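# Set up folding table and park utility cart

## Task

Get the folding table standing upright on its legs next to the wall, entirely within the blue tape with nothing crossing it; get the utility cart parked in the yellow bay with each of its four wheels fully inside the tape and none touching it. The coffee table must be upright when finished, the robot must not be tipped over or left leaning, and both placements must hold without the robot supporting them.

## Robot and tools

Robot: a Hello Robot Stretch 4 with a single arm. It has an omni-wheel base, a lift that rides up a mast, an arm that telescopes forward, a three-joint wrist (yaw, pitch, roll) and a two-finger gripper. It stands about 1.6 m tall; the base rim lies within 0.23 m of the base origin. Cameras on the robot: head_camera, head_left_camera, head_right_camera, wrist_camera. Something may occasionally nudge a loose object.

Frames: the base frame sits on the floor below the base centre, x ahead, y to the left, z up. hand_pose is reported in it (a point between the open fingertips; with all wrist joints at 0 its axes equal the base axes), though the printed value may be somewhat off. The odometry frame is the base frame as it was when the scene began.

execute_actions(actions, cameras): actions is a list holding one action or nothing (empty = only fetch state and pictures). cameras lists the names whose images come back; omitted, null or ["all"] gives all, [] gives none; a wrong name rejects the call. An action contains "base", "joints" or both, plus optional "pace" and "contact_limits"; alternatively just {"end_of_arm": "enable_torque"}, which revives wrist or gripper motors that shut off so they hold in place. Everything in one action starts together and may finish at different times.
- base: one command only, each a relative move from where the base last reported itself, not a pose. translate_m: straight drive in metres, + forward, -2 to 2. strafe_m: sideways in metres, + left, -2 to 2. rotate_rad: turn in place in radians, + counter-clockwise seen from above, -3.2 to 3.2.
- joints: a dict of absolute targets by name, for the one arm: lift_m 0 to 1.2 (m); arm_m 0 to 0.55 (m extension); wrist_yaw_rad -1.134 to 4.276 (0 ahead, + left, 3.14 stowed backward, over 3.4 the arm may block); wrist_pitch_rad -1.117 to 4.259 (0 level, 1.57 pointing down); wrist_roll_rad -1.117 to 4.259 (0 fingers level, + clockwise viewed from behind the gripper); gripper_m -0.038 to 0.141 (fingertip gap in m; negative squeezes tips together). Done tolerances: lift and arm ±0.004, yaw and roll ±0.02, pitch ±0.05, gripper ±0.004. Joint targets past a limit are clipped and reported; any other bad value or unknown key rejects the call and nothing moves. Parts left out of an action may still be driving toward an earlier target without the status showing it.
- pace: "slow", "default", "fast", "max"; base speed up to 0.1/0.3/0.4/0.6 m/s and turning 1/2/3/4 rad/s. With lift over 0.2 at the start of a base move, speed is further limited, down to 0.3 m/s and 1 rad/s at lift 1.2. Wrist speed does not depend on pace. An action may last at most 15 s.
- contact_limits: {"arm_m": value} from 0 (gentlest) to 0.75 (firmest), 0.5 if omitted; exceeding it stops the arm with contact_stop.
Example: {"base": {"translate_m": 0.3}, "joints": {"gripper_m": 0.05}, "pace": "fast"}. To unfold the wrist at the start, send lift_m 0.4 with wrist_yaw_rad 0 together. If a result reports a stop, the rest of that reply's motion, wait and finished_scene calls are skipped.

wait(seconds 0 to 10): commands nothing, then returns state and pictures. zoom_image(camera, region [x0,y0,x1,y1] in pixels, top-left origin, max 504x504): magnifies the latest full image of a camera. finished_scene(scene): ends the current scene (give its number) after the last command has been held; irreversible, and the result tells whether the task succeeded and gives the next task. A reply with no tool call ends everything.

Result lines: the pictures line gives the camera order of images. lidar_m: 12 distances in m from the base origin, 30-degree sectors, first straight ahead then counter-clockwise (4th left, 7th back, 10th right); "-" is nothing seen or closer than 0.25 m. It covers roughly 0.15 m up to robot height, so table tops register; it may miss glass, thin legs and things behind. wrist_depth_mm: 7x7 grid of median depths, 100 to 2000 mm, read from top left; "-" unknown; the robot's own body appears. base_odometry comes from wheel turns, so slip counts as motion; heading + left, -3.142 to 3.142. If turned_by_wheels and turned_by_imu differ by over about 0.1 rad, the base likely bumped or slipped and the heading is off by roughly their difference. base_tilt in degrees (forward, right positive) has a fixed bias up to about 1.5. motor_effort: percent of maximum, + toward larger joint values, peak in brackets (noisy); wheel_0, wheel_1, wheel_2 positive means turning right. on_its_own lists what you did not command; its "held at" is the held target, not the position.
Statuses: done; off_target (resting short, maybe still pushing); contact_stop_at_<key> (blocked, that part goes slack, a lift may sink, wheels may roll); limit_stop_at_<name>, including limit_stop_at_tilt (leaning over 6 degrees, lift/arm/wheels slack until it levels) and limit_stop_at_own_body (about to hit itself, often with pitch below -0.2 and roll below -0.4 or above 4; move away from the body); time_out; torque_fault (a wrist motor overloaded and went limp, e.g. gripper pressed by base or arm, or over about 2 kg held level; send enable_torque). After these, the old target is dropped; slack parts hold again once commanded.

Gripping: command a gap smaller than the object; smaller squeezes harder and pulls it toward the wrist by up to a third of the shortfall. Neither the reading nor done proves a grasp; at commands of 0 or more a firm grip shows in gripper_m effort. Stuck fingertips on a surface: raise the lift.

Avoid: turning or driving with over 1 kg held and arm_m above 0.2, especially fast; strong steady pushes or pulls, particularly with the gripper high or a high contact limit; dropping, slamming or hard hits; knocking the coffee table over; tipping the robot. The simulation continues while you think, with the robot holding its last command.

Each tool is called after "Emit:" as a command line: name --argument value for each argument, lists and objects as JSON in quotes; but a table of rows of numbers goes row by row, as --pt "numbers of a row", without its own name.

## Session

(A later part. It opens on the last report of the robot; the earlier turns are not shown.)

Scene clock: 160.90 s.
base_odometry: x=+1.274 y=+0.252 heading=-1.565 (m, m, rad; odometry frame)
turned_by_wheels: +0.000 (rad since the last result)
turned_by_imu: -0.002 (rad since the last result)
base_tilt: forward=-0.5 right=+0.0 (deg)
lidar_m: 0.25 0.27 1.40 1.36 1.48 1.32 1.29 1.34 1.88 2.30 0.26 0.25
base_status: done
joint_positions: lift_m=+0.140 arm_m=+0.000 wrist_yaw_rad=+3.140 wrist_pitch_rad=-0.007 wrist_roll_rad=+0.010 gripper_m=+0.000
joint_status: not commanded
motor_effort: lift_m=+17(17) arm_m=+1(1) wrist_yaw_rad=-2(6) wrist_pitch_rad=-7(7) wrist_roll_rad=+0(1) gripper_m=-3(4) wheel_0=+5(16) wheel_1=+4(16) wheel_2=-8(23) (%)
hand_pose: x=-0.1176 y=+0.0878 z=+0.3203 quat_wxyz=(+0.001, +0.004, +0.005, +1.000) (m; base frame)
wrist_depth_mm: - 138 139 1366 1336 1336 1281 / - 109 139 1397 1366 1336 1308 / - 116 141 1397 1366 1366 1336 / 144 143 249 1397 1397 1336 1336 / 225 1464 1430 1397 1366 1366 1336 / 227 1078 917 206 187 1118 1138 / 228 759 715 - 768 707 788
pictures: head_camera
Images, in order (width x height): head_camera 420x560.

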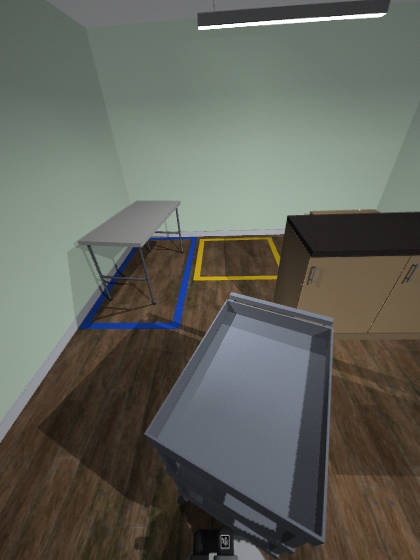

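Emit:
execute_actions --actions '[{"base":{"translate_m":-0.15}}]' --cameras '[]'

Emit:
execute_actions --actions '[{"base":{"strafe_m":-0.75}}]' --cameras '[]'

Emit:
execute_actions --actions '[{"base":{"translate_m":0.85}}]' --cameras '[]'

Emit:
execute_actions --actions '[{"base":{"strafe_m":0.4}}]' --cameras '["head_left_camera"]'

Scene clock: 166.97 s.
base_odometry: x=+1.273 y=+0.402 heading=-1.565 (m, m, rad; odometry frame)
turned_by_wheels: +0.000 (rad since the last result)
turned_by_imu: -0.002 (rad since the last result)
base_tilt: forward=-0.5 right=+0.1 (deg)
lidar_m: 0.34 0.46 1.41 1.38 1.48 1.18 1.11 1.18 1.67 2.30 1.89 0.33
base_status: done
joint_positions: lift_m=+0.140 arm_m=+0.000 wrist_yaw_rad=+3.140 wrist_pitch_rad=-0.007 wrist_roll_rad=+0.010 gripper_m=+0.000
joint_status: not commanded
motor_effort: lift_m=+17(17) arm_m=+1(1) wrist_yaw_rad=-3(3) wrist_pitch_rad=-7(8) wrist_roll_rad=-1(0) gripper_m=-4(4) wheel_0=-3(5) wheel_1=-4(10) wheel_2=+3(12) (%)
hand_pose: x=-0.1176 y=+0.0878 z=+0.3203 quat_wxyz=(+0.001, +0.004, +0.005, +1.000) (m; base frame)
wrist_depth_mm: - 138 138 1229 1205 1182 1182 / - 109 139 1255 1182 1205 1160 / - 116 141 1255 1229 1182 1182 / 144 142 250 1255 1205 1205 1205 / 225 1308 1281 1255 1229 1229 1182 / 226 1078 917 206 187 1118 1138 / 228 750 715 - 768 707 798
pictures: none
No camera images: the call's "cameras" was empty. Leave "cameras" out to get every camera's image.

Scene clock: 170.80 s.
base_odometry: x=+0.523 y=+0.397 heading=-1.565 (m, m, rad; odometry frame)
turned_by_wheels: +0.000 (rad since the last result)
turned_by_imu: -0.003 (rad since the last result)
base_tilt: forward=-0.4 right=+0.2 (deg)
lidar_m: 1.36 0.65 0.60 2.14 1.62 1.19 1.14 1.19 1.62 1.57 1.66 1.42
base_status: done
joint_positions: lift_m=+0.140 arm_m=+0.000 wrist_yaw_rad=+3.140 wrist_pitch_rad=-0.007 wrist_roll_rad=+0.010 gripper_m=+0.000
joint_status: not commanded
motor_effort: lift_m=+17(17) arm_m=+1(1) wrist_yaw_rad=-3(2) wrist_pitch_rad=-7(7) wrist_roll_rad=+0(0) gripper_m=-4(5) wheel_0=+3(12) wheel_1=-2(12) wheel_2=+0(0) (%)
hand_pose: x=-0.1176 y=+0.0878 z=+0.3203 quat_wxyz=(+0.001, +0.004, +0.005, +1.000) (m; base frame)
wrist_depth_mm: - 138 139 1255 1229 1205 1182 / - 109 139 1255 1229 1205 1205 / - 116 141 1255 1229 1229 1229 / 144 143 250 1255 1255 1229 1205 / 225 1336 1308 1281 1255 1229 1205 / 226 1060 917 206 187 1118 1138 / 228 750 715 - 768 715 798
pictures: none
No camera images: the call's "cameras" was empty. Leave "cameras" out to get every camera's image.

Scene clock: 175.10 s.
base_odometry: x=+0.528 y=-0.452 heading=-1.565 (m, m, rad; odometry frame)
turned_by_wheels: +0.000 (rad since the last result)
turned_by_imu: -0.001 (rad since the last result)
base_tilt: forward=-0.3 right=-0.1 (deg)
lidar_m: 0.52 0.55 0.47 0.25 0.34 0.76 1.99 2.11 1.65 1.61 0.73 0.54
base_status: done
joint_positions: lift_m=+0.140 arm_m=+0.000 wrist_yaw_rad=+3.140 wrist_pitch_rad=-0.007 wrist_roll_rad=+0.010 gripper_m=+0.000
joint_status: not commanded
motor_effort: lift_m=+17(17) arm_m=+1(1) wrist_yaw_rad=-2(3) wrist_pitch_rad=-7(7) wrist_roll_rad=+1(0) gripper_m=-5(4) wheel_0=+3(5) wheel_1=+4(9) wheel_2=-3(16) (%)
hand_pose: x=-0.1176 y=+0.0878 z=+0.3203 quat_wxyz=(+0.001, +0.004, +0.005, +1.000) (m; base frame)
wrist_depth_mm: - 138 138 - - - - / - 109 139 - - - - / - 117 141 - - - - / 144 142 250 - - - - / 225 1808 1863 1863 1921 1983 - / 226 1060 917 206 187 1118 1042 / 228 759 715 - 768 715 778
pictures: none
No camera images: the call's "cameras" was empty. Leave "cameras" out to get every camera's image.

Scene clock: 177.77 s.
base_odometry: x=+0.928 y=-0.450 heading=-1.565 (m, m, rad; odometry frame)
turned_by_wheels: +0.000 (rad since the last result)
turned_by_imu: +0.000 (rad since the last result)
base_tilt: forward=-0.3 right=+0.1 (deg)
lidar_m: 0.89 0.34 0.25 0.25 0.25 0.26 2.00 2.08 2.06 1.96 0.74 0.56
base_status: done
joint_positions: lift_m=+0.140 arm_m=+0.000 wrist_yaw_rad=+3.140 wrist_pitch_rad=-0.007 wrist_roll_rad=+0.010 gripper_m=+0.000
joint_status: not commanded
motor_effort: lift_m=+17(17) arm_m=+1(1) wrist_yaw_rad=-2(2) wrist_pitch_rad=-7(7) wrist_roll_rad=-1(1) gripper_m=-3(4) wheel_0=-1(21) wheel_1=+2(16) wheel_2=+0(1) (%)
hand_pose: x=-0.1176 y=+0.0878 z=+0.3203 quat_wxyz=(+0.001, +0.004, +0.005, +1.000) (m; base frame)
wrist_depth_mm: - 138 139 - 455 249 200 / - 109 139 - 427 294 293 / - 116 141 - - - 1983 / 144 142 250 - - - - / 224 1863 1863 1921 1708 1921 - / 226 1078 917 206 187 508 521 / 228 750 707 - 379 418 477
pictures: head_left_camera
Images, in order (width x height): head_left_camera 420x672.

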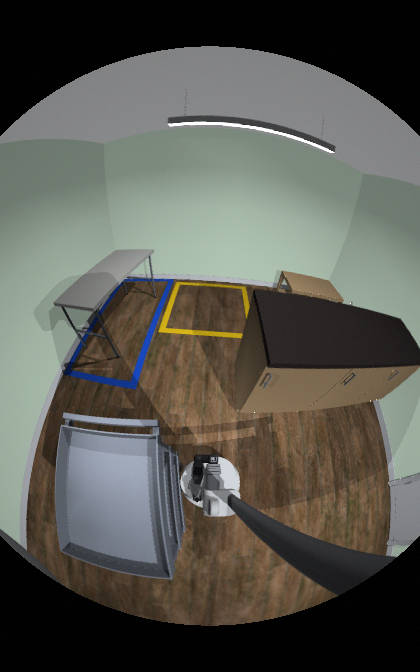

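Emit:
execute_actions --actions '[{"base":{"strafe_m":-0.2}}]' --cameras '[]'

Emit:
execute_actions --actions '[{"base":{"translate_m":-0.95}}]' --cameras '[]'

Emit:
execute_actions --actions '[{"base":{"strafe_m":0.62}}]' --cameras '["head_camera"]'

Emit:
execute_actions --actions '[{"base":{"translate_m":0.8}}]' --cameras '["head_camera"]'

Scene clock: 184.43 s.
base_odometry: x=+0.728 y=-0.451 heading=-1.565 (m, m, rad; odometry frame)
turned_by_wheels: +0.000 (rad since the last result)
turned_by_imu: -0.003 (rad since the last result)
base_tilt: forward=-0.5 right=+0.1 (deg)
lidar_m: 0.52 1.69 0.43 0.38 0.40 0.52 1.99 2.09 1.85 1.80 0.71 0.53
base_status: done
joint_positions: lift_m=+0.140 arm_m=+0.000 wrist_yaw_rad=+3.140 wrist_pitch_rad=-0.007 wrist_roll_rad=+0.010 gripper_m=+0.000
joint_status: not commanded
motor_effort: lift_m=+17(17) arm_m=+1(1) wrist_yaw_rad=-3(2) wrist_pitch_rad=-8(7) wrist_roll_rad=-1(2) gripper_m=-3(3) wheel_0=+1(12) wheel_1=-2(11) wheel_2=+0(5) (%)
hand_pose: x=-0.1176 y=+0.0878 z=+0.3203 quat_wxyz=(+0.001, +0.004, +0.005, +1.000) (m; base frame)
wrist_depth_mm: - 138 138 - - - 459 / - 109 139 - - - 442 / - 117 141 - - - 1229 / 144 143 250 - - - - / 225 1808 1863 1863 1983 1983 1537 / 226 1078 917 206 187 1138 484 / 228 750 715 - 768 715 436
pictures: none
No camera images: the call's "cameras" was empty. Leave "cameras" out to get every camera's image.

Scene clock: 189.07 s.
base_odometry: x=+0.722 y=+0.499 heading=-1.565 (m, m, rad; odometry frame)
turned_by_wheels: +0.000 (rad since the last result)
turned_by_imu: -0.002 (rad since the last result)
base_tilt: forward=-0.4 right=+0.1 (deg)
lidar_m: 1.46 0.65 0.77 1.94 1.47 1.09 1.05 1.09 1.50 1.76 1.87 1.55
base_status: done
joint_positions: lift_m=+0.140 arm_m=+0.000 wrist_yaw_rad=+3.140 wrist_pitch_rad=-0.007 wrist_roll_rad=+0.010 gripper_m=+0.000
joint_status: not commanded
motor_effort: lift_m=+17(17) arm_m=+1(1) wrist_yaw_rad=-2(2) wrist_pitch_rad=-8(6) wrist_roll_rad=+0(1) gripper_m=-4(4) wheel_0=-2(11) wheel_1=-5(10) wheel_2=+3(9) (%)
hand_pose: x=-0.1176 y=+0.0878 z=+0.3203 quat_wxyz=(+0.001, +0.004, +0.005, +1.000) (m; base frame)
wrist_depth_mm: - 138 138 1160 1138 1118 1078 / - 109 139 1138 1118 1098 1098 / - 116 141 1138 1138 1118 1098 / 144 143 250 1182 1138 1118 1118 / 225 1205 1182 1160 1138 1138 1118 / 227 1078 917 206 187 1098 1118 / 228 759 715 - 768 715 778
pictures: none
No camera images: the call's "cameras" was empty. Leave "cameras" out to get every camera's image.

Scene clock: 192.47 s.
base_odometry: x=+1.342 y=+0.502 heading=-1.565 (m, m, rad; odometry frame)
turned_by_wheels: +0.000 (rad since the last result)
turned_by_imu: +0.001 (rad since the last result)
base_tilt: forward=-0.5 right=-0.1 (deg)
lidar_m: 0.51 0.50 1.35 1.29 1.40 1.07 1.03 1.08 1.51 2.35 2.10 0.56
base_status: done
joint_positions: lift_m=+0.140 arm_m=+0.000 wrist_yaw_rad=+3.140 wrist_pitch_rad=-0.007 wrist_roll_rad=+0.010 gripper_m=+0.000
joint_status: not commanded
motor_effort: lift_m=+17(17) arm_m=+1(1) wrist_yaw_rad=-2(2) wrist_pitch_rad=-6(7) wrist_roll_rad=+0(1) gripper_m=-4(3) wheel_0=-3(10) wheel_1=+3(12) wheel_2=+0(4) (%)
hand_pose: x=-0.1176 y=+0.0878 z=+0.3203 quat_wxyz=(+0.001, +0.004, +0.005, +1.000) (m; base frame)
wrist_depth_mm: - 138 139 1138 1118 1078 1078 / - 109 139 1138 1118 1098 1078 / - 116 141 1138 1118 1098 1078 / 144 143 250 1138 1138 1118 1098 / 225 1205 1182 1160 1138 1098 1098 / 227 1078 931 206 187 1098 1078 / 228 759 715 - 768 707 788
pictures: head_camera
Images, in order (width x height): head_camera 420x560.

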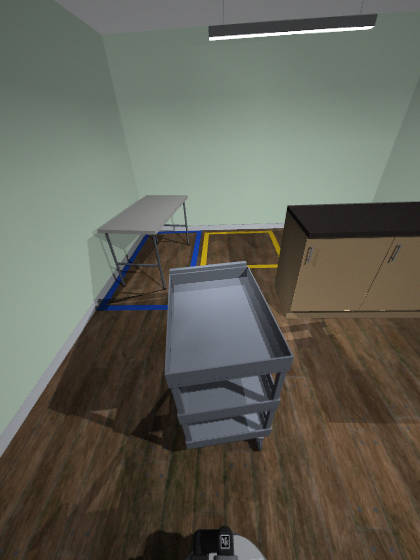

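Scene clock: 196.60 s.
base_odometry: x=+1.347 y=-0.297 heading=-1.565 (m, m, rad; odometry frame)
turned_by_wheels: +0.000 (rad since the last result)
turned_by_imu: +0.003 (rad since the last result)
base_tilt: forward=-0.5 right=+0.0 (deg)
lidar_m: 0.25 0.70 1.34 1.27 1.37 1.92 1.82 1.91 2.48 2.43 0.49 0.25
base_status: done
joint_positions: lift_m=+0.140 arm_m=+0.000 wrist_yaw_rad=+3.140 wrist_pitch_rad=-0.007 wrist_roll_rad=+0.010 gripper_m=+0.000
joint_status: not commanded
motor_effort: lift_m=+17(17) arm_m=+1(1) wrist_yaw_rad=-2(2) wrist_pitch_rad=-7(7) wrist_roll_rad=+0(0) gripper_m=-4(4) wheel_0=+5(16) wheel_1=+6(14) wheel_2=-8(23) (%)
hand_pose: x=-0.1176 y=+0.0879 z=+0.3204 quat_wxyz=(+0.001, +0.004, +0.005, +1.000) (m; base frame)
wrist_depth_mm: - 139 139 1863 1863 1808 1863 / - 109 139 1983 1921 1863 1808 / - 116 141 1921 1921 1863 1808 / 144 143 250 1921 1921 1863 1808 / 225 1808 1863 1863 1863 1808 1808 / 227 1060 917 206 187 1118 1138 / 228 750 715 - 768 715 788
pictures: head_camera
Images, in order (width x height): head_camera 420x560.

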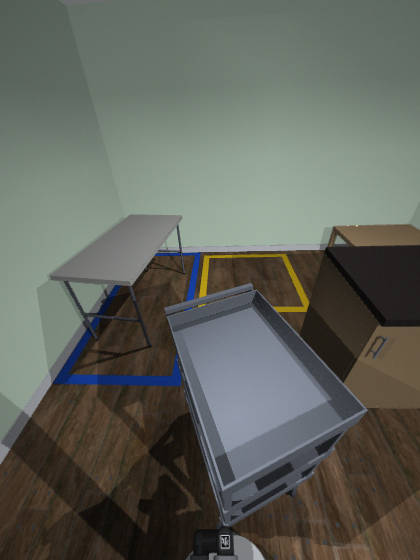

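Emit:
execute_actions --actions '[{"base":{"translate_m":-0.45},"joints":{"lift_m":0.4,"gripper_m":0.12}}]' --cameras '[]'

Emit:
execute_actions --actions '[{"base":{"strafe_m":0.07},"joints":{"wrist_yaw_rad":0}}]' --cameras '["wrist_camera"]'

Scene clock: 205.63 s.
base_odometry: x=+1.345 y=+0.152 heading=-1.565 (m, m, rad; odometry frame)
turned_by_wheels: +0.000 (rad since the last result)
turned_by_imu: -0.002 (rad since the last result)
base_tilt: forward=-0.5 right=+0.0 (deg)
lidar_m: 0.65 1.77 1.33 1.29 1.36 1.41 1.37 1.45 2.04 2.39 1.60 0.76
base_status: done
joint_positions: lift_m=+0.400 arm_m=+0.000 wrist_yaw_rad=+3.140 wrist_pitch_rad=-0.007 wrist_roll_rad=+0.010 gripper_m=+0.120
joint_status: all done
motor_effort: lift_m=+20(22) arm_m=+1(1) wrist_yaw_rad=-1(1) wrist_pitch_rad=-7(6) wrist_roll_rad=+0(0) gripper_m=-1(4) wheel_0=-2(8) wheel_1=-3(10) wheel_2=+3(13) (%)
hand_pose: x=-0.1176 y=+0.0879 z=+0.5801 quat_wxyz=(+0.001, +0.004, +0.005, +1.000) (m; base frame)
wrist_depth_mm: - 138 139 1464 1430 1430 1397 / - 109 139 1464 1464 1430 1397 / - 116 141 1499 1464 1430 1397 / 144 143 250 1499 1464 1430 1430 / 225 1576 1499 1499 1464 1464 1430 / 227 1537 1537 1499 1464 1430 1430 / 228 1205 1281 - 1308 1281 1308
pictures: none
No camera images: the call's "cameras" was empty. Leave "cameras" out to get every camera's image.

Scene clock: 208.03 s.
base_odometry: x=+1.415 y=+0.153 heading=-1.565 (m, m, rad; odometry frame)
turned_by_wheels: +0.000 (rad since the last result)
turned_by_imu: -0.001 (rad since the last result)
base_tilt: forward=-0.4 right=+0.1 (deg)
lidar_m: 0.66 1.73 1.27 1.22 1.30 1.43 1.38 1.44 2.03 2.47 1.57 0.75
base_status: done
joint_positions: lift_m=+0.400 arm_m=+0.000 wrist_yaw_rad=+0.001 wrist_pitch_rad=-0.007 wrist_roll_rad=+0.010 gripper_m=+0.120
joint_status: all done
motor_effort: lift_m=+20(20) arm_m=+1(1) wrist_yaw_rad=-4(8) wrist_pitch_rad=-7(7) wrist_roll_rad=+1(0) gripper_m=+0(1) wheel_0=-3(7) wheel_1=+2(14) wheel_2=+0(1) (%)
hand_pose: x=+0.4593 y=-0.0872 z=+0.5801 quat_wxyz=(+1.000, +0.005, -0.004, +0.000) (m; base frame)
wrist_depth_mm: 1708 - - 436 455 500 564 / 1756 - - 500 554 549 569 / 1661 - - 891 - - 904 / 1661 - - - - - 891 / 1708 - - 544 488 539 591 / 1618 1756 1008 445 473 530 904 / 1281 1182 1255 - 976 1205 917
pictures: wrist_camera
Images, in order (width x height): wrist_camera 616x392.

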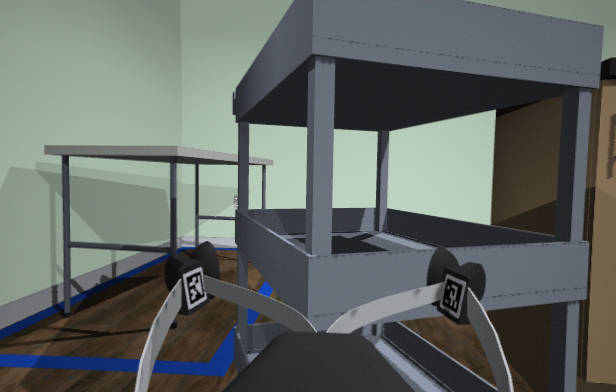

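Emit:
execute_actions --actions '[{"joints":{"lift_m":0.5}}]' --cameras '[]'

Emit:
execute_actions --actions '[{"base":{"translate_m":0.24}}]' --cameras '[]'

Emit:
execute_actions --actions '[{"joints":{"gripper_m":0.0}}]' --cameras '[]'

Emit:
execute_actions --actions '[{"base":{"strafe_m":0.3},"pace":"slow"}]' --cameras '["head_camera"]'

Scene clock: 214.50 s.
base_odometry: x=+1.415 y=+0.153 heading=-1.565 (m, m, rad; odometry frame)
turned_by_wheels: +0.000 (rad since the last result)
turned_by_imu: -0.001 (rad since the last result)
base_tilt: forward=-0.5 right=-0.1 (deg)
lidar_m: 0.66 1.73 1.27 1.23 1.28 1.43 1.37 1.44 2.02 2.46 1.59 0.72
base_status: not commanded
joint_positions: lift_m=+0.500 arm_m=+0.000 wrist_yaw_rad=+0.001 wrist_pitch_rad=-0.007 wrist_roll_rad=+0.010 gripper_m=+0.120
joint_status: all done
motor_effort: lift_m=+20(21) arm_m=+1(1) wrist_yaw_rad=-3(3) wrist_pitch_rad=-7(8) wrist_roll_rad=+0(1) gripper_m=-1(0) wheel_0=-3(3) wheel_1=+2(2) wheel_2=+0(0) (%)
hand_pose: x=+0.4593 y=-0.0873 z=+0.6801 quat_wxyz=(+1.000, +0.005, -0.004, +0.000) (m; base frame)
wrist_depth_mm: 1708 - - - - - - / 1708 - - 488 469 525 - / 1808 - - 455 480 517 569 / 1661 - - - - - 891 / 1661 - - 1060 1138 1430 891 / 1708 - 854 459 500 535 640 / 1464 1366 1464 - 492 525 904
pictures: none
No camera images: the call's "cameras" was empty. Leave "cameras" out to get every camera's image.

Scene clock: 216.73 s.
base_odometry: x=+1.416 y=-0.087 heading=-1.565 (m, m, rad; odometry frame)
turned_by_wheels: +0.000 (rad since the last result)
turned_by_imu: +0.000 (rad since the last result)
base_tilt: forward=-0.7 right=+0.0 (deg)
lidar_m: 0.42 1.52 1.27 1.22 1.28 1.68 1.61 1.70 2.39 2.46 1.25 0.46
base_status: done
joint_positions: lift_m=+0.500 arm_m=+0.000 wrist_yaw_rad=+0.000 wrist_pitch_rad=-0.007 wrist_roll_rad=+0.010 gripper_m=+0.120
joint_status: not commanded
motor_effort: lift_m=+20(20) arm_m=+1(1) wrist_yaw_rad=-3(3) wrist_pitch_rad=-6(6) wrist_roll_rad=+1(0) gripper_m=+2(0) wheel_0=+3(10) wheel_1=+5(8) wheel_2=-4(10) (%)
hand_pose: x=+0.4593 y=-0.0873 z=+0.6801 quat_wxyz=(+1.000, +0.005, -0.004, +0.000) (m; base frame)
wrist_depth_mm: 1708 - - 195 207 226 245 / 1708 - 521 198 209 228 248 / 1708 - 750 205 377 366 362 / 1661 - - 206 - - 991 / 1708 - - 208 - - 991 / 1661 1921 554 208 654 603 891 / 1464 1366 1308 - 539 525 512
pictures: none
No camera images: the call's "cameras" was empty. Leave "cameras" out to get every camera's image.

Scene clock: 218.80 s.
base_odometry: x=+1.416 y=-0.087 heading=-1.565 (m, m, rad; odometry frame)
turned_by_wheels: +0.000 (rad since the last result)
turned_by_imu: -0.001 (rad since the last result)
base_tilt: forward=-0.5 right=+0.1 (deg)
lidar_m: 0.42 1.54 1.29 1.22 1.27 1.68 1.61 1.69 2.36 2.44 1.25 0.45
base_status: not commanded
joint_positions: lift_m=+0.500 arm_m=+0.000 wrist_yaw_rad=+0.003 wrist_pitch_rad=-0.007 wrist_roll_rad=+0.010 gripper_m=+0.000
joint_status: all done
motor_effort: lift_m=+20(20) arm_m=+1(1) wrist_yaw_rad=-11(15) wrist_pitch_rad=-6(7) wrist_roll_rad=-2(0) gripper_m=-13(13) wheel_0=+2(2) wheel_1=+5(5) wheel_2=-4(4) (%)
hand_pose: x=+0.4595 y=-0.0865 z=+0.6801 quat_wxyz=(+1.000, +0.005, -0.004, +0.002) (m; base frame)
wrist_depth_mm: 1708 - - 187 197 216 235 / 1661 - 530 194 200 219 238 / 1708 - 732 198 379 366 359 / 1661 - - 200 - - 991 / 1708 - - 201 - - 991 / 1661 1863 189 201 189 634 891 / 1464 1366 1308 - 539 484 517
pictures: none
No camera images: the call's "cameras" was empty. Leave "cameras" out to get every camera's image.

Scene clock: 222.93 s.
base_odometry: x=+1.716 y=-0.085 heading=-1.565 (m, m, rad; odometry frame)
turned_by_wheels: +0.000 (rad since the last result)
turned_by_imu: -0.002 (rad since the last result)
base_tilt: forward=-0.7 right=+0.0 (deg)
lidar_m: 0.42 1.32 0.96 0.90 0.97 1.45 1.62 1.66 2.36 2.76 0.56 0.43
base_status: done
joint_positions: lift_m=+0.500 arm_m=+0.000 wrist_yaw_rad=-0.003 wrist_pitch_rad=-0.007 wrist_roll_rad=+0.010 gripper_m=+0.000
joint_status: not commanded
motor_effort: lift_m=+20(20) arm_m=+1(1) wrist_yaw_rad=+8(13) wrist_pitch_rad=-7(7) wrist_roll_rad=-2(0) gripper_m=-14(13) wheel_0=-7(8) wheel_1=+4(9) wheel_2=+0(0) (%)
hand_pose: x=+0.4590 y=-0.0883 z=+0.6801 quat_wxyz=(+1.000, +0.005, -0.004, -0.002) (m; base frame)
wrist_depth_mm: 1366 1921 - 197 190 184 179 / 1336 1863 - 199 192 186 181 / 1336 1921 - 206 379 366 359 / 1366 1863 - 207 - - - / 1336 1921 - 208 - - - / 1397 1808 189 209 190 759 723 / 1308 1366 1464 - 535 484 554
pictures: head_camera
Images, in order (width x height): head_camera 420x560.

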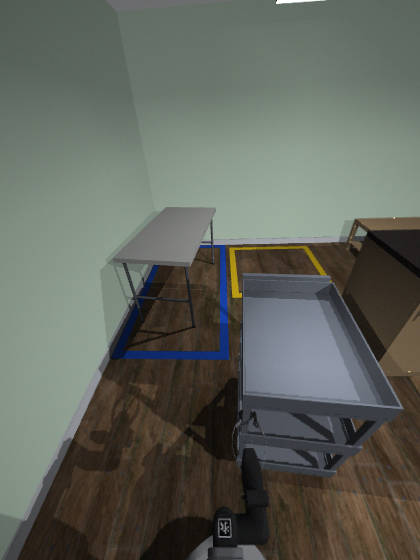

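Aligned. Push.

Emit:
execute_actions --actions '[{"base":{"translate_m":0.6}}]' --cameras '["head_camera"]'

Scene clock: 228.53 s.
base_odometry: x=+1.719 y=-0.685 heading=-1.565 (m, m, rad; odometry frame)
turned_by_wheels: +0.000 (rad since the last result)
turned_by_imu: -0.001 (rad since the last result)
base_tilt: forward=-0.5 right=+0.1 (deg)
lidar_m: 0.37 0.86 0.96 0.92 0.97 1.35 2.21 2.32 2.87 1.09 0.34 0.32
base_status: done
joint_positions: lift_m=+0.500 arm_m=+0.000 wrist_yaw_rad=-0.003 wrist_pitch_rad=-0.006 wrist_roll_rad=+0.010 gripper_m=+0.000
joint_status: not commanded
motor_effort: lift_m=+20(20) arm_m=+1(1) wrist_yaw_rad=+5(14) wrist_pitch_rad=-9(10) wrist_roll_rad=-1(0) gripper_m=-6(13) wheel_0=+2(13) wheel_1=+4(11) wheel_2=-5(17) (%)
hand_pose: x=+0.4590 y=-0.0881 z=+0.6799 quat_wxyz=(+1.000, +0.005, -0.003, -0.001) (m; base frame)
wrist_depth_mm: 1336 1863 - 114 104 108 - / 1336 1863 - 122 137 152 152 / 1308 1863 - 123 - 375 370 / 1205 1618 - 124 - - - / 1336 1756 - 125 - - - / 1366 1756 187 126 178 621 609 / 1308 1366 1464 - 1464 410 549
pictures: head_camera
Images, in order (width x height): head_camera 420x560.

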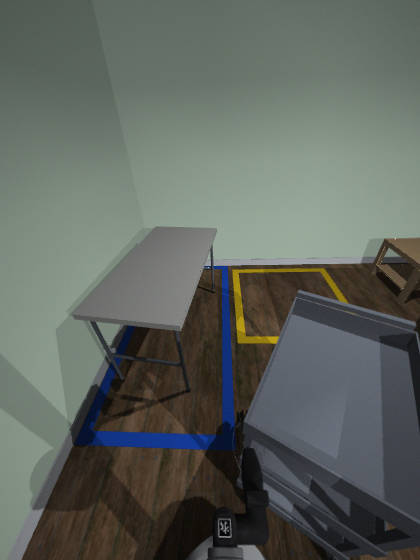

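Correct heading by swinging rear right.

Emit:
execute_actions --actions '[{"base":{"strafe_m":-0.35},"pace":"slow"}]' --cameras '["head_camera"]'

Emit:
execute_actions --actions '[{"base":{"translate_m":0.4}}]' --cameras '["head_camera"]'

Scene clock: 235.53 s.
base_odometry: x=+1.370 y=-0.687 heading=-1.565 (m, m, rad; odometry frame)
turned_by_wheels: +0.000 (rad since the last result)
turned_by_imu: -0.002 (rad since the last result)
base_tilt: forward=-0.4 right=+0.1 (deg)
lidar_m: 0.36 1.01 1.27 1.28 1.34 1.95 2.22 2.31 2.52 1.08 0.50 0.34
base_status: done
joint_positions: lift_m=+0.500 arm_m=+0.000 wrist_yaw_rad=+0.002 wrist_pitch_rad=-0.007 wrist_roll_rad=+0.010 gripper_m=+0.000
joint_status: not commanded
motor_effort: lift_m=+20(20) arm_m=+1(1) wrist_yaw_rad=-7(23) wrist_pitch_rad=-9(9) wrist_roll_rad=+1(1) gripper_m=-6(8) wheel_0=+7(15) wheel_1=-5(8) wheel_2=+0(6) (%)
hand_pose: x=+0.4594 y=-0.0869 z=+0.6800 quat_wxyz=(+1.000, +0.005, -0.003, +0.001) (m; base frame)
wrist_depth_mm: 1708 - - 125 123 121 120 / 1708 - - 132 153 151 151 / 1708 - - 133 387 373 366 / 1661 - - 134 - - - / 1756 - - 135 - - 1921 / 1756 - 187 136 190 715 683 / 1430 1397 1430 - 535 480 544
pictures: head_camera
Images, in order (width x height): head_camera 420x560.

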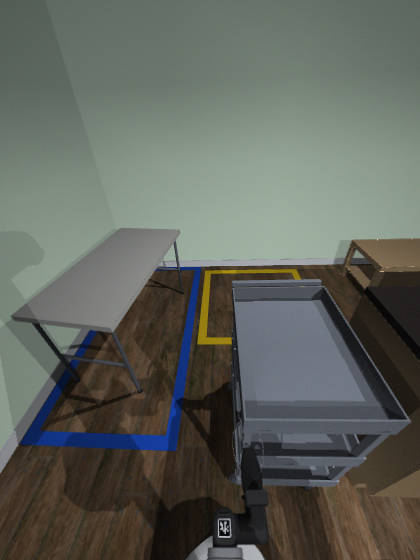

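Scene clock: 238.33 s.
base_odometry: x=+1.372 y=-1.087 heading=-1.565 (m, m, rad; odometry frame)
turned_by_wheels: +0.000 (rad since the last result)
turned_by_imu: -0.002 (rad since the last result)
base_tilt: forward=-0.4 right=+0.0 (deg)
lidar_m: 0.37 0.74 0.68 1.25 1.32 1.85 2.63 2.75 2.55 0.65 0.38 0.35
base_status: done
joint_positions: lift_m=+0.500 arm_m=+0.000 wrist_yaw_rad=-0.003 wrist_pitch_rad=-0.007 wrist_roll_rad=+0.010 gripper_m=+0.000
joint_status: not commanded
motor_effort: lift_m=+20(20) arm_m=+1(1) wrist_yaw_rad=+8(9) wrist_pitch_rad=-9(10) wrist_roll_rad=-1(1) gripper_m=-7(8) wheel_0=+1(11) wheel_1=+4(9) wheel_2=-6(16) (%)
hand_pose: x=+0.4589 y=-0.0884 z=+0.6800 quat_wxyz=(+1.000, +0.005, -0.003, -0.002) (m; base frame)
wrist_depth_mm: 1756 1921 1921 127 115 106 - / 1756 1983 1921 133 144 151 151 / 1756 1983 1983 135 294 373 366 / 1576 1983 1983 136 1808 1808 1808 / 1808 - 1983 137 1921 1863 1863 / 1808 1983 187 138 183 654 621 / 1464 1366 1464 - 525 484 544
pictures: head_camera
Images, in order (width x height): head_camera 420x560.

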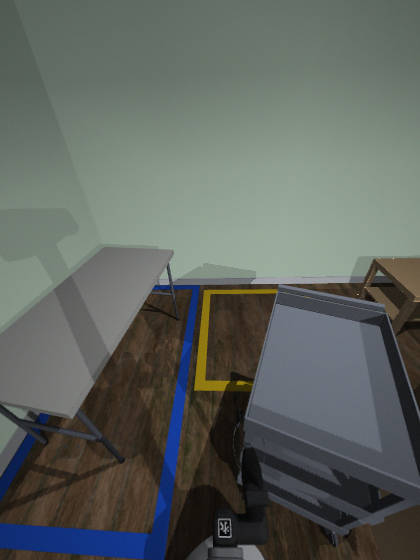

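Emit:
execute_actions --actions '[{"joints":{"gripper_m":0.13}}]' --cameras '[]'

Emit:
execute_actions --actions '[{"base":{"translate_m":-0.35}}]' --cameras '[]'

Emit:
execute_actions --actions '[{"base":{"strafe_m":-0.38}}]' --cameras '["wrist_camera"]'

Scene clock: 246.60 s.
base_odometry: x=+1.372 y=-1.087 heading=-1.565 (m, m, rad; odometry frame)
turned_by_wheels: +0.000 (rad since the last result)
turned_by_imu: -0.002 (rad since the last result)
base_tilt: forward=-0.5 right=+0.1 (deg)
lidar_m: 0.38 0.76 0.69 1.25 1.33 1.85 2.62 2.76 2.56 0.63 0.40 0.36
base_status: not commanded
joint_positions: lift_m=+0.500 arm_m=+0.000 wrist_yaw_rad=-0.002 wrist_pitch_rad=-0.007 wrist_roll_rad=+0.010 gripper_m=+0.130
joint_status: all done
motor_effort: lift_m=+20(20) arm_m=+1(1) wrist_yaw_rad=+4(9) wrist_pitch_rad=-8(9) wrist_roll_rad=+1(1) gripper_m=+1(7) wheel_0=+2(1) wheel_1=+4(4) wheel_2=-5(5) (%)
hand_pose: x=+0.4591 y=-0.0880 z=+0.6800 quat_wxyz=(+1.000, +0.005, -0.003, -0.001) (m; base frame)
wrist_depth_mm: 1708 1983 1921 134 122 111 106 / 1756 1983 1921 140 151 150 150 / 1756 1983 1921 143 375 368 362 / 1618 - 1983 144 1863 1863 1808 / 1756 - 1983 145 1863 1863 1863 / 1756 1863 1708 146 512 640 627 / 1464 1397 1464 - 508 512 549
pictures: none
No camera images: the call's "cameras" was empty. Leave "cameras" out to get every camera's image.

Scene clock: 249.27 s.
base_odometry: x=+1.370 y=-0.737 heading=-1.565 (m, m, rad; odometry frame)
turned_by_wheels: +0.000 (rad since the last result)
turned_by_imu: -0.001 (rad since the last result)
base_tilt: forward=-0.3 right=+0.2 (deg)
lidar_m: 0.68 0.98 1.18 1.26 1.33 1.90 2.27 2.36 2.54 0.95 0.71 0.67
base_status: done
joint_positions: lift_m=+0.500 arm_m=+0.000 wrist_yaw_rad=+0.000 wrist_pitch_rad=-0.007 wrist_roll_rad=+0.010 gripper_m=+0.130
joint_status: not commanded
motor_effort: lift_m=+20(20) arm_m=+1(1) wrist_yaw_rad=-1(4) wrist_pitch_rad=-7(8) wrist_roll_rad=-1(0) gripper_m=+2(1) wheel_0=-2(2) wheel_1=-5(9) wheel_2=+1(12) (%)
hand_pose: x=+0.4592 y=-0.0875 z=+0.6801 quat_wxyz=(+1.000, +0.005, -0.004, +0.000) (m; base frame)
wrist_depth_mm: 1756 - - - - - - / 1756 - - - 445 399 370 / 1756 - - - 459 413 384 / 1661 - - - - - - / 1756 - - - - - 1863 / 1808 1863 1756 504 654 217 788 / 1464 1397 1464 - 445 418 549
pictures: none
No camera images: the call's "cameras" was empty. Leave "cameras" out to get every camera's image.

Scene clock: 251.87 s.
base_odometry: x=+0.990 y=-0.739 heading=-1.565 (m, m, rad; odometry frame)
turned_by_wheels: +0.000 (rad since the last result)
turned_by_imu: -0.001 (rad since the last result)
base_tilt: forward=-0.4 right=+0.3 (deg)
lidar_m: 0.54 0.70 1.19 1.65 1.72 2.37 2.27 2.38 2.15 0.87 0.35 0.40
base_status: done
joint_positions: lift_m=+0.500 arm_m=+0.000 wrist_yaw_rad=+0.000 wrist_pitch_rad=-0.007 wrist_roll_rad=+0.010 gripper_m=+0.130
joint_status: not commanded
motor_effort: lift_m=+19(20) arm_m=+1(1) wrist_yaw_rad=-1(1) wrist_pitch_rad=-8(7) wrist_roll_rad=-1(0) gripper_m=+0(2) wheel_0=+3(8) wheel_1=-1(13) wheel_2=-1(3) (%)
hand_pose: x=+0.4592 y=-0.0875 z=+0.6802 quat_wxyz=(+1.000, +0.005, -0.004, +0.000) (m; base frame)
wrist_depth_mm: - - - - - - 340 / 496 421 370 330 466 521 343 / 512 439 413 336 554 512 342 / - - - 1025 - 508 340 / - - - 991 - 436 338 / 580 634 640 340 654 217 336 / 508 439 525 - 866 500 327
pictures: wrist_camera
Images, in order (width x height): wrist_camera 616x392.

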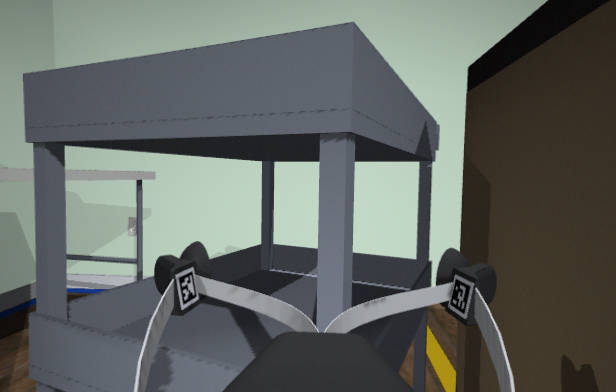

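Emit:
execute_actions --actions '[{"base":{"translate_m":0.16},"joints":{"gripper_m":0.1}}]' --cameras '[]'

Emit:
execute_actions --actions '[{"joints":{"gripper_m":0.0}}]' --cameras '[]'

Emit:
execute_actions --actions '[{"base":{"translate_m":0.5}}]' --cameras '["head_camera"]'

Scene clock: 257.97 s.
base_odometry: x=+0.991 y=-0.899 heading=-1.565 (m, m, rad; odometry frame)
turned_by_wheels: +0.000 (rad since the last result)
turned_by_imu: -0.001 (rad since the last result)
base_tilt: forward=-0.4 right=+0.1 (deg)
lidar_m: 0.40 0.50 1.12 1.65 1.75 2.45 2.44 2.58 2.15 0.32 0.29 0.40
base_status: done
joint_positions: lift_m=+0.500 arm_m=+0.000 wrist_yaw_rad=+0.000 wrist_pitch_rad=-0.007 wrist_roll_rad=+0.010 gripper_m=+0.100
joint_status: all done
motor_effort: lift_m=+19(19) arm_m=+1(1) wrist_yaw_rad=-1(1) wrist_pitch_rad=-7(7) wrist_roll_rad=+0(1) gripper_m=+0(1) wheel_0=+3(8) wheel_1=+3(7) wheel_2=-2(14) (%)
hand_pose: x=+0.4592 y=-0.0875 z=+0.6802 quat_wxyz=(+1.000, +0.005, -0.004, +0.000) (m; base frame)
wrist_depth_mm: 245 213 187 167 181 1921 347 / 248 216 193 171 188 1983 345 / 462 433 413 244 293 1921 349 / - - - - - - 349 / - - - 854 778 - 347 / - 615 634 177 196 442 345 / 469 492 525 - 508 496 336
pictures: none
No camera images: the call's "cameras" was empty. Leave "cameras" out to get every camera's image.

Scene clock: 259.77 s.
base_odometry: x=+0.991 y=-0.899 heading=-1.565 (m, m, rad; odometry frame)
turned_by_wheels: +0.000 (rad since the last result)
turned_by_imu: -0.001 (rad since the last result)
base_tilt: forward=-0.3 right=+0.0 (deg)
lidar_m: 0.39 0.51 1.10 1.64 1.76 2.46 2.45 2.57 2.16 0.31 0.29 0.39
base_status: not commanded
joint_positions: lift_m=+0.500 arm_m=+0.000 wrist_yaw_rad=-0.003 wrist_pitch_rad=-0.007 wrist_roll_rad=+0.010 gripper_m=+0.000
joint_status: all done
motor_effort: lift_m=+19(19) arm_m=+1(1) wrist_yaw_rad=+6(10) wrist_pitch_rad=-8(7) wrist_roll_rad=+0(1) gripper_m=-6(7) wheel_0=+2(3) wheel_1=+3(3) wheel_2=-2(2) (%)
hand_pose: x=+0.4590 y=-0.0882 z=+0.6802 quat_wxyz=(+1.000, +0.005, -0.004, -0.001) (m; base frame)
wrist_depth_mm: 240 208 183 163 214 1983 345 / 244 211 187 166 220 1983 342 / 462 433 413 172 375 - 347 / - - - 173 - - 343 / - - - 174 - - 343 / - 634 187 173 189 1808 343 / 473 508 525 - 504 407 332
pictures: none
No camera images: the call's "cameras" was empty. Leave "cameras" out to get every camera's image.

Scene clock: 262.90 s.
base_odometry: x=+0.994 y=-1.399 heading=-1.565 (m, m, rad; odometry frame)
turned_by_wheels: +0.000 (rad since the last result)
turned_by_imu: -0.002 (rad since the last result)
base_tilt: forward=-0.5 right=-0.1 (deg)
lidar_m: 0.35 0.50 0.92 0.90 1.74 2.42 2.97 0.38 0.29 0.27 0.30 0.34
base_status: done
joint_positions: lift_m=+0.500 arm_m=+0.000 wrist_yaw_rad=+0.000 wrist_pitch_rad=-0.007 wrist_roll_rad=+0.010 gripper_m=+0.000
joint_status: not commanded
motor_effort: lift_m=+18(19) arm_m=+1(2) wrist_yaw_rad=-2(26) wrist_pitch_rad=-8(8) wrist_roll_rad=-1(0) gripper_m=-6(8) wheel_0=+2(11) wheel_1=+3(9) wheel_2=-2(23) (%)
hand_pose: x=+0.4592 y=-0.0874 z=+0.6801 quat_wxyz=(+1.000, +0.005, -0.003, +0.000) (m; base frame)
wrist_depth_mm: 221 169 137 114 135 250 1499 / 224 183 157 122 152 260 1499 / 1661 439 413 123 294 375 1499 / 1661 1661 1576 124 1537 1537 1537 / 1708 1618 1618 125 1576 1576 1499 / 1708 585 188 127 184 640 1537 / 452 492 525 - 535 445 1499
pictures: head_camera
Images, in order (width x height): head_camera 420x560.

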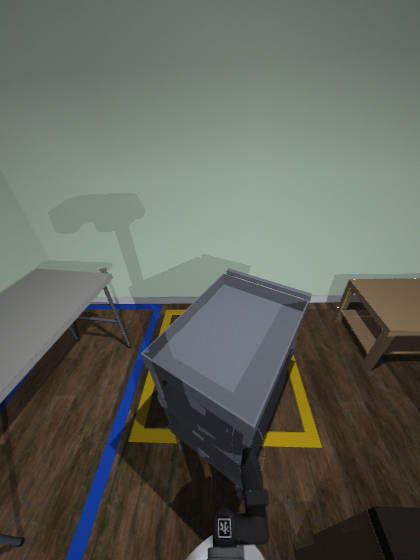

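Emit:
execute_actions --actions '[{"base":{"translate_m":0.4}}]' --cameras '["head_camera"]'

Emit:
execute_actions --actions '[{"joints":{"gripper_m":0.12}}]' --cameras '[]'

Emit:
execute_actions --actions '[{"base":{"translate_m":-0.4}}]' --cameras '["head_camera"]'

Scene clock: 269.97 s.
base_odometry: x=+0.997 y=-1.799 heading=-1.564 (m, m, rad; odometry frame)
turned_by_wheels: +0.000 (rad since the last result)
turned_by_imu: -0.002 (rad since the last result)
base_tilt: forward=-0.4 right=+0.1 (deg)
lidar_m: 0.34 0.56 0.84 0.84 0.95 2.39 3.40 0.41 0.36 0.95 1.24 0.35
base_status: done
joint_positions: lift_m=+0.500 arm_m=+0.000 wrist_yaw_rad=-0.001 wrist_pitch_rad=-0.007 wrist_roll_rad=+0.010 gripper_m=+0.000
joint_status: not commanded
motor_effort: lift_m=+18(18) arm_m=+1(1) wrist_yaw_rad=+1(8) wrist_pitch_rad=-8(8) wrist_roll_rad=-1(0) gripper_m=-7(7) wheel_0=+4(7) wheel_1=+4(8) wheel_2=-3(14) (%)
hand_pose: x=+0.4591 y=-0.0876 z=+0.6801 quat_wxyz=(+1.000, +0.005, -0.003, +0.000) (m; base frame)
wrist_depth_mm: 324 200 145 113 128 186 1098 / 329 213 159 121 143 198 343 / 413 439 415 122 293 370 469 / 1255 1229 1229 123 1160 1138 1118 / 1255 1255 1229 124 1160 1138 1118 / 1281 1255 187 125 177 661 609 / 462 488 525 - 535 480 549
pictures: head_camera
Images, in order (width x height): head_camera 420x560.

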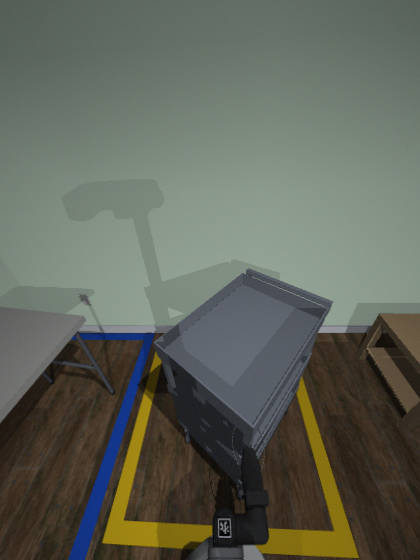

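Scene clock: 272.03 s.
base_odometry: x=+0.997 y=-1.799 heading=-1.564 (m, m, rad; odometry frame)
turned_by_wheels: +0.000 (rad since the last result)
turned_by_imu: -0.001 (rad since the last result)
base_tilt: forward=-0.4 right=+0.1 (deg)
lidar_m: 0.36 0.61 0.86 0.83 0.98 2.37 3.41 0.43 0.37 0.94 1.21 0.38
base_status: not commanded
joint_positions: lift_m=+0.500 arm_m=+0.000 wrist_yaw_rad=-0.001 wrist_pitch_rad=-0.007 wrist_roll_rad=+0.010 gripper_m=+0.120
joint_status: all done
motor_effort: lift_m=+18(18) arm_m=+2(1) wrist_yaw_rad=+2(4) wrist_pitch_rad=-8(7) wrist_roll_rad=+0(1) gripper_m=+1(7) wheel_0=+4(3) wheel_1=+5(5) wheel_2=-3(3) (%)
hand_pose: x=+0.4591 y=-0.0878 z=+0.6802 quat_wxyz=(+1.000, +0.005, -0.003, -0.001) (m; base frame)
wrist_depth_mm: 1229 230 165 129 148 213 1098 / 382 233 179 138 164 219 392 / 452 436 413 139 375 370 504 / 1255 1229 1205 140 1160 1138 1118 / 1255 1255 1229 142 1160 1160 1138 / 1281 564 591 143 654 634 621 / 484 496 521 - 539 517 539
pictures: none
No camera images: the call's "cameras" was empty. Leave "cameras" out to get every camera's image.

Scene clock: 274.87 s.
base_odometry: x=+0.994 y=-1.399 heading=-1.565 (m, m, rad; odometry frame)
turned_by_wheels: +0.000 (rad since the last result)
turned_by_imu: -0.001 (rad since the last result)
base_tilt: forward=-0.4 right=-0.1 (deg)
lidar_m: 0.76 1.14 0.93 0.91 1.73 2.38 2.96 0.40 0.29 0.27 0.31 0.99
base_status: done
joint_positions: lift_m=+0.500 arm_m=+0.000 wrist_yaw_rad=+0.000 wrist_pitch_rad=-0.007 wrist_roll_rad=+0.010 gripper_m=+0.120
joint_status: not commanded
motor_effort: lift_m=+18(19) arm_m=+1(1) wrist_yaw_rad=-1(2) wrist_pitch_rad=-7(8) wrist_roll_rad=+0(0) gripper_m=+0(1) wheel_0=-4(10) wheel_1=-5(8) wheel_2=+3(15) (%)
hand_pose: x=+0.4592 y=-0.0875 z=+0.6802 quat_wxyz=(+1.000, +0.005, -0.003, +0.000) (m; base frame)
wrist_depth_mm: 1618 1618 1576 1537 1537 1499 1464 / 1661 1618 1618 1576 1537 1537 1464 / 1661 1618 732 564 676 1499 1499 / 1708 1661 1618 1618 1576 1537 1499 / 1708 1661 960 1078 1138 1537 1537 / 1708 1661 661 559 654 1537 1537 / 1464 1366 1464 - 1118 1336 1537
pictures: head_camera
Images, in order (width x height): head_camera 420x560.

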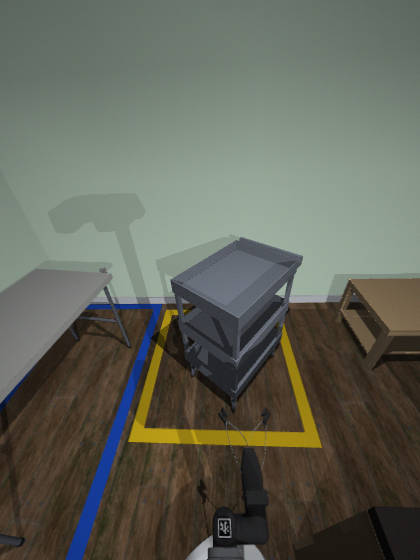

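Emit:
execute_actions --actions '[{"base":{"translate_m":0.4},"joints":{"gripper_m":0,"wrist_yaw_rad":-0.9,"lift_m":0.62}}]' --cameras '[]'

Emit:
execute_actions --actions '[{"base":{"translate_m":0.1}}]' --cameras '[]'

Emit:
execute_actions --actions '[{"base":{"strafe_m":-0.6},"joints":{"wrist_yaw_rad":0}}]' --cameras '[]'

Emit:
execute_actions --actions '[{"joints":{"arm_m":0.45}}]' --cameras '["head_camera"]'

Scene clock: 285.83 s.
base_odometry: x=+0.997 y=-1.799 heading=-1.564 (m, m, rad; odometry frame)
turned_by_wheels: +0.000 (rad since the last result)
turned_by_imu: -0.002 (rad since the last result)
base_tilt: forward=-0.6 right=+0.1 (deg)
lidar_m: 0.36 0.59 0.87 0.85 0.97 2.38 3.40 0.43 0.36 0.91 1.21 0.37
base_status: done
joint_positions: lift_m=+0.620 arm_m=+0.000 wrist_yaw_rad=-0.900 wrist_pitch_rad=-0.007 wrist_roll_rad=+0.010 gripper_m=+0.000
joint_status: all done
motor_effort: lift_m=+20(20) arm_m=+1(1) wrist_yaw_rad=-3(9) wrist_pitch_rad=-8(8) wrist_roll_rad=+1(1) gripper_m=-4(3) wheel_0=+3(6) wheel_1=+5(9) wheel_2=-2(13) (%)
hand_pose: x=+0.2816 y=-0.2803 z=+0.8001 quat_wxyz=(+0.901, +0.003, -0.005, -0.435) (m; base frame)
wrist_depth_mm: 1060 1229 1464 1808 - 1983 1618 / 1060 1229 1464 1863 - 1921 1708 / 1060 1255 1499 1863 - 1921 1708 / 272 459 1499 1863 - 1983 1661 / 273 1205 1499 1756 - 1921 1708 / 1098 1229 1397 206 187 1808 1661 / 715 723 1499 - 1281 1576 1661
pictures: none
No camera images: the call's "cameras" was empty. Leave "cameras" out to get every camera's image.

Scene clock: 287.37 s.
base_odometry: x=+0.997 y=-1.899 heading=-1.564 (m, m, rad; odometry frame)
turned_by_wheels: +0.000 (rad since the last result)
turned_by_imu: +0.000 (rad since the last result)
base_tilt: forward=-0.6 right=-0.1 (deg)
lidar_m: 0.27 0.45 0.85 0.82 0.92 2.39 3.52 0.42 0.45 1.35 1.18 0.26
base_status: done
joint_positions: lift_m=+0.620 arm_m=+0.000 wrist_yaw_rad=-0.900 wrist_pitch_rad=-0.007 wrist_roll_rad=+0.010 gripper_m=+0.000
joint_status: not commanded
motor_effort: lift_m=+20(20) arm_m=+1(1) wrist_yaw_rad=-3(3) wrist_pitch_rad=-7(7) wrist_roll_rad=+0(2) gripper_m=-4(5) wheel_0=+3(9) wheel_1=+4(9) wheel_2=-4(12) (%)
hand_pose: x=+0.2816 y=-0.2803 z=+0.8001 quat_wxyz=(+0.901, +0.003, -0.005, -0.435) (m; base frame)
wrist_depth_mm: 976 1118 1336 1661 - 1921 1661 / 976 1138 1366 1708 - 1983 1708 / 976 1138 1366 1708 - 1921 1661 / 154 258 1366 1708 - 1921 1708 / 154 260 1366 1618 - 1921 1708 / 155 1160 647 206 187 1430 1708 / 166 661 676 - 1336 1397 1661
pictures: none
No camera images: the call's "cameras" was empty. Leave "cameras" out to get every camera's image.

Scene clock: 290.70 s.
base_odometry: x=+0.397 y=-1.902 heading=-1.565 (m, m, rad; odometry frame)
turned_by_wheels: -0.001 (rad since the last result)
turned_by_imu: -0.006 (rad since the last result)
base_tilt: forward=-0.4 right=+0.2 (deg)
lidar_m: 0.80 0.76 0.81 1.43 2.35 0.31 0.31 0.35 0.47 1.41 0.71 0.68
base_status: done
joint_positions: lift_m=+0.620 arm_m=+0.000 wrist_yaw_rad=+0.000 wrist_pitch_rad=-0.007 wrist_roll_rad=+0.010 gripper_m=+0.000
joint_status: all done
motor_effort: lift_m=+19(20) arm_m=+1(1) wrist_yaw_rad=-1(80) wrist_pitch_rad=-8(7) wrist_roll_rad=+0(0) gripper_m=-6(4) wheel_0=+1(8) wheel_1=-3(13) wheel_2=-5(13) (%)
hand_pose: x=+0.4592 y=-0.0875 z=+0.8001 quat_wxyz=(+1.000, +0.005, -0.004, +0.000) (m; base frame)
wrist_depth_mm: 1098 1060 1060 1060 1025 1008 991 / 1118 1098 1078 1060 1042 1025 1008 / 1118 1098 1078 1078 1042 1025 1025 / 512 559 1098 1060 1060 1042 1042 / 1138 1118 1098 1078 1060 1042 1025 / 931 1138 1098 206 187 1042 1025 / 759 759 1118 - 1078 917 1025
pictures: none
No camera images: the call's "cameras" was empty. Leave "cameras" out to get every camera's image.

Scene clock: 293.10 s.
base_odometry: x=+0.397 y=-1.902 heading=-1.565 (m, m, rad; odometry frame)
turned_by_wheels: +0.000 (rad since the last result)
turned_by_imu: -0.001 (rad since the last result)
base_tilt: forward=-0.4 right=+0.1 (deg)
lidar_m: 0.79 0.75 0.81 1.42 2.33 0.32 0.29 0.33 0.48 1.41 0.73 0.70
base_status: not commanded
joint_positions: lift_m=+0.620 arm_m=+0.449 wrist_yaw_rad=+0.000 wrist_pitch_rad=-0.007 wrist_roll_rad=+0.010 gripper_m=+0.000
joint_status: all done
motor_effort: lift_m=+19(19) arm_m=+7(6) wrist_yaw_rad=-2(1) wrist_pitch_rad=-7(6) wrist_roll_rad=+1(1) gripper_m=-5(4) wheel_0=+2(1) wheel_1=-3(3) wheel_2=-5(5) (%)
hand_pose: x=+0.9082 y=-0.0874 z=+0.8002 quat_wxyz=(+1.000, +0.005, -0.004, +0.000) (m; base frame)
wrist_depth_mm: 640 634 615 609 597 591 574 / 640 634 621 615 603 597 580 / 654 640 627 615 603 591 591 / 654 654 634 627 609 603 591 / 654 647 640 621 609 603 597 / 661 654 640 206 187 609 603 / 676 668 647 - 621 609 603
pictures: head_camera
Images, in order (width x height): head_camera 420x560.

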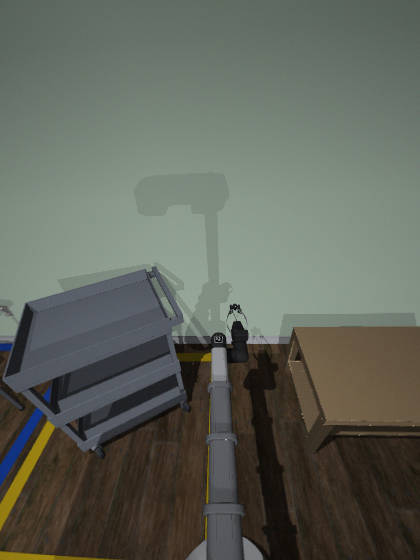

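Emit:
execute_actions --actions '[{"base":{"rotate_rad":0.6},"joints":{"arm_m":0,"lift_m":0.2,"wrist_yaw_rad":-0.3}}]' --cameras '["head_camera","wrist_camera"]'

Scene clock: 298.50 s.
base_odometry: x=+0.397 y=-1.902 heading=-0.965 (m, m, rad; odometry frame)
turned_by_wheels: +0.599 (rad since the last result)
turned_by_imu: +0.608 (rad since the last result)
base_tilt: forward=-0.4 right=+0.1 (deg)
lidar_m: 0.76 0.83 1.42 0.42 0.32 0.30 0.34 0.54 1.51 0.70 0.71 0.77
base_status: done
joint_positions: lift_m=+0.200 arm_m=+0.001 wrist_yaw_rad=-0.300 wrist_pitch_rad=-0.007 wrist_roll_rad=+0.010 gripper_m=+0.000
joint_status: all done
motor_effort: lift_m=+15(17) arm_m=-6(7) wrist_yaw_rad=-1(9) wrist_pitch_rad=-7(7) wrist_roll_rad=+0(0) gripper_m=-5(3) wheel_0=-3(11) wheel_1=-3(10) wheel_2=-5(11) (%)
hand_pose: x=+0.4218 y=-0.1688 z=+0.3805 quat_wxyz=(+0.989, +0.005, -0.004, -0.149) (m; base frame)
wrist_depth_mm: 891 891 866 946 1042 960 891 / 917 1397 1229 1098 1042 976 904 / 521 539 549 564 1042 976 904 / 1618 1430 1281 1138 1060 976 904 / 1576 1366 1255 597 1042 976 931 / 798 798 559 206 187 976 917 / 539 549 574 - 891 809 891
pictures: head_camera, wrist_camera
Images, in order (width x height): head_camera 420x560, wrist_camera 616x392.

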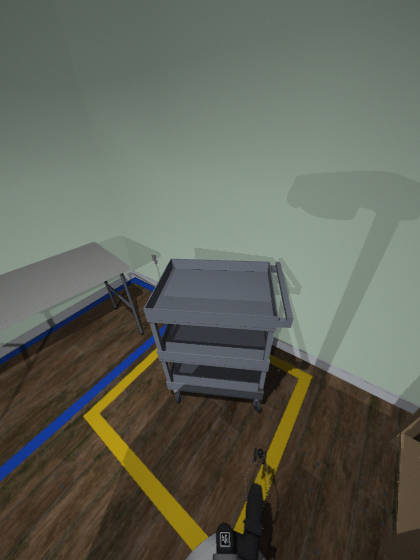

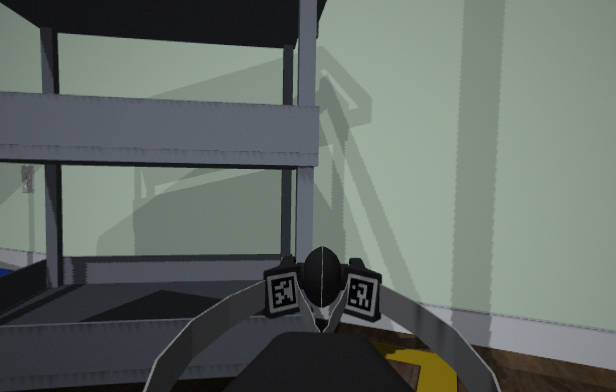

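Emit:
execute_actions --actions '[{"base":{"strafe_m":0.08},"joints":{"lift_m":1.05,"wrist_yaw_rad":0,"wrist_pitch_rad":1.57}}]' --cameras '[]'

Emit:
execute_actions --actions '[{"base":{"translate_m":0.25},"joints":{"arm_m":0.4}}]' --cameras '["head_camera"]'

Scene clock: 307.33 s.
base_odometry: x=+0.463 y=-1.857 heading=-0.965 (m, m, rad; odometry frame)
turned_by_wheels: +0.000 (rad since the last result)
turned_by_imu: -0.002 (rad since the last result)
base_tilt: forward=-0.4 right=+0.2 (deg)
lidar_m: 0.76 0.83 1.35 2.32 0.27 0.25 0.30 0.45 1.58 0.76 0.83 0.80
base_status: done
joint_positions: lift_m=+1.050 arm_m=+0.001 wrist_yaw_rad=+0.000 wrist_pitch_rad=+1.570 wrist_roll_rad=+0.010 gripper_m=+0.000
joint_status: all done
motor_effort: lift_m=+20(21) arm_m=-6(6) wrist_yaw_rad=+0(5) wrist_pitch_rad=+2(2) wrist_roll_rad=+0(0) gripper_m=-4(4) wheel_0=-1(11) wheel_1=+3(12) wheel_2=+0(6) (%)
hand_pose: x=+0.1722 y=-0.0874 z=+0.9395 quat_wxyz=(+0.707, +0.004, +0.707, -0.004) (m; base frame)
wrist_depth_mm: 1182 1138 1160 1118 1138 1118 1118 / 1182 1182 1160 1138 1138 1138 1118 / 1205 1182 1160 1160 1160 1138 1138 / 1205 1182 1160 960 1182 1138 1138 / 1205 1205 960 960 1160 1160 1138 / 1229 1205 960 208 187 1160 1160 / 1229 699 866 - 1182 1160 1160
pictures: none
No camera images: the call's "cameras" was empty. Leave "cameras" out to get every camera's image.

Scene clock: 309.63 s.
base_odometry: x=+0.605 y=-2.062 heading=-0.965 (m, m, rad; odometry frame)
turned_by_wheels: +0.000 (rad since the last result)
turned_by_imu: -0.001 (rad since the last result)
base_tilt: forward=-0.5 right=+0.0 (deg)
lidar_m: 0.52 0.58 1.17 1.38 3.20 0.47 0.52 0.75 1.03 0.76 1.05 0.54
base_status: done
joint_positions: lift_m=+1.050 arm_m=+0.399 wrist_yaw_rad=+0.000 wrist_pitch_rad=+1.570 wrist_roll_rad=+0.010 gripper_m=+0.000
joint_status: all done
motor_effort: lift_m=+20(20) arm_m=+6(6) wrist_yaw_rad=-2(1) wrist_pitch_rad=+1(1) wrist_roll_rad=+0(0) gripper_m=-4(4) wheel_0=+3(4) wheel_1=+4(9) wheel_2=-3(15) (%)
hand_pose: x=+0.5701 y=-0.0874 z=+0.9395 quat_wxyz=(+0.707, +0.004, +0.707, -0.004) (m; base frame)
wrist_depth_mm: 375 370 366 364 359 355 353 / 377 375 370 366 364 359 357 / 379 377 373 370 366 364 359 / 382 382 375 373 370 366 362 / 1205 379 377 373 373 366 366 / 1229 1205 1060 208 187 370 349 / 1229 1229 1008 - 1182 1182 1160
pictures: head_camera
Images, in order (width x height): head_camera 420x560.

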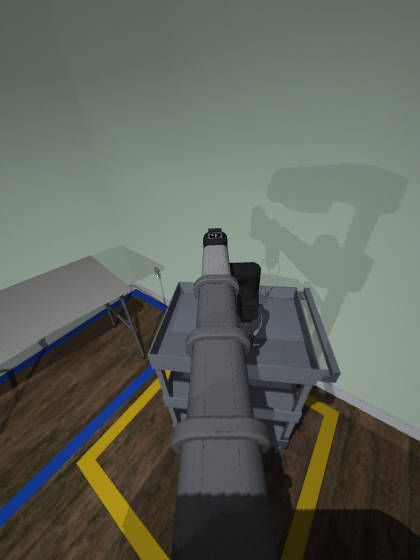

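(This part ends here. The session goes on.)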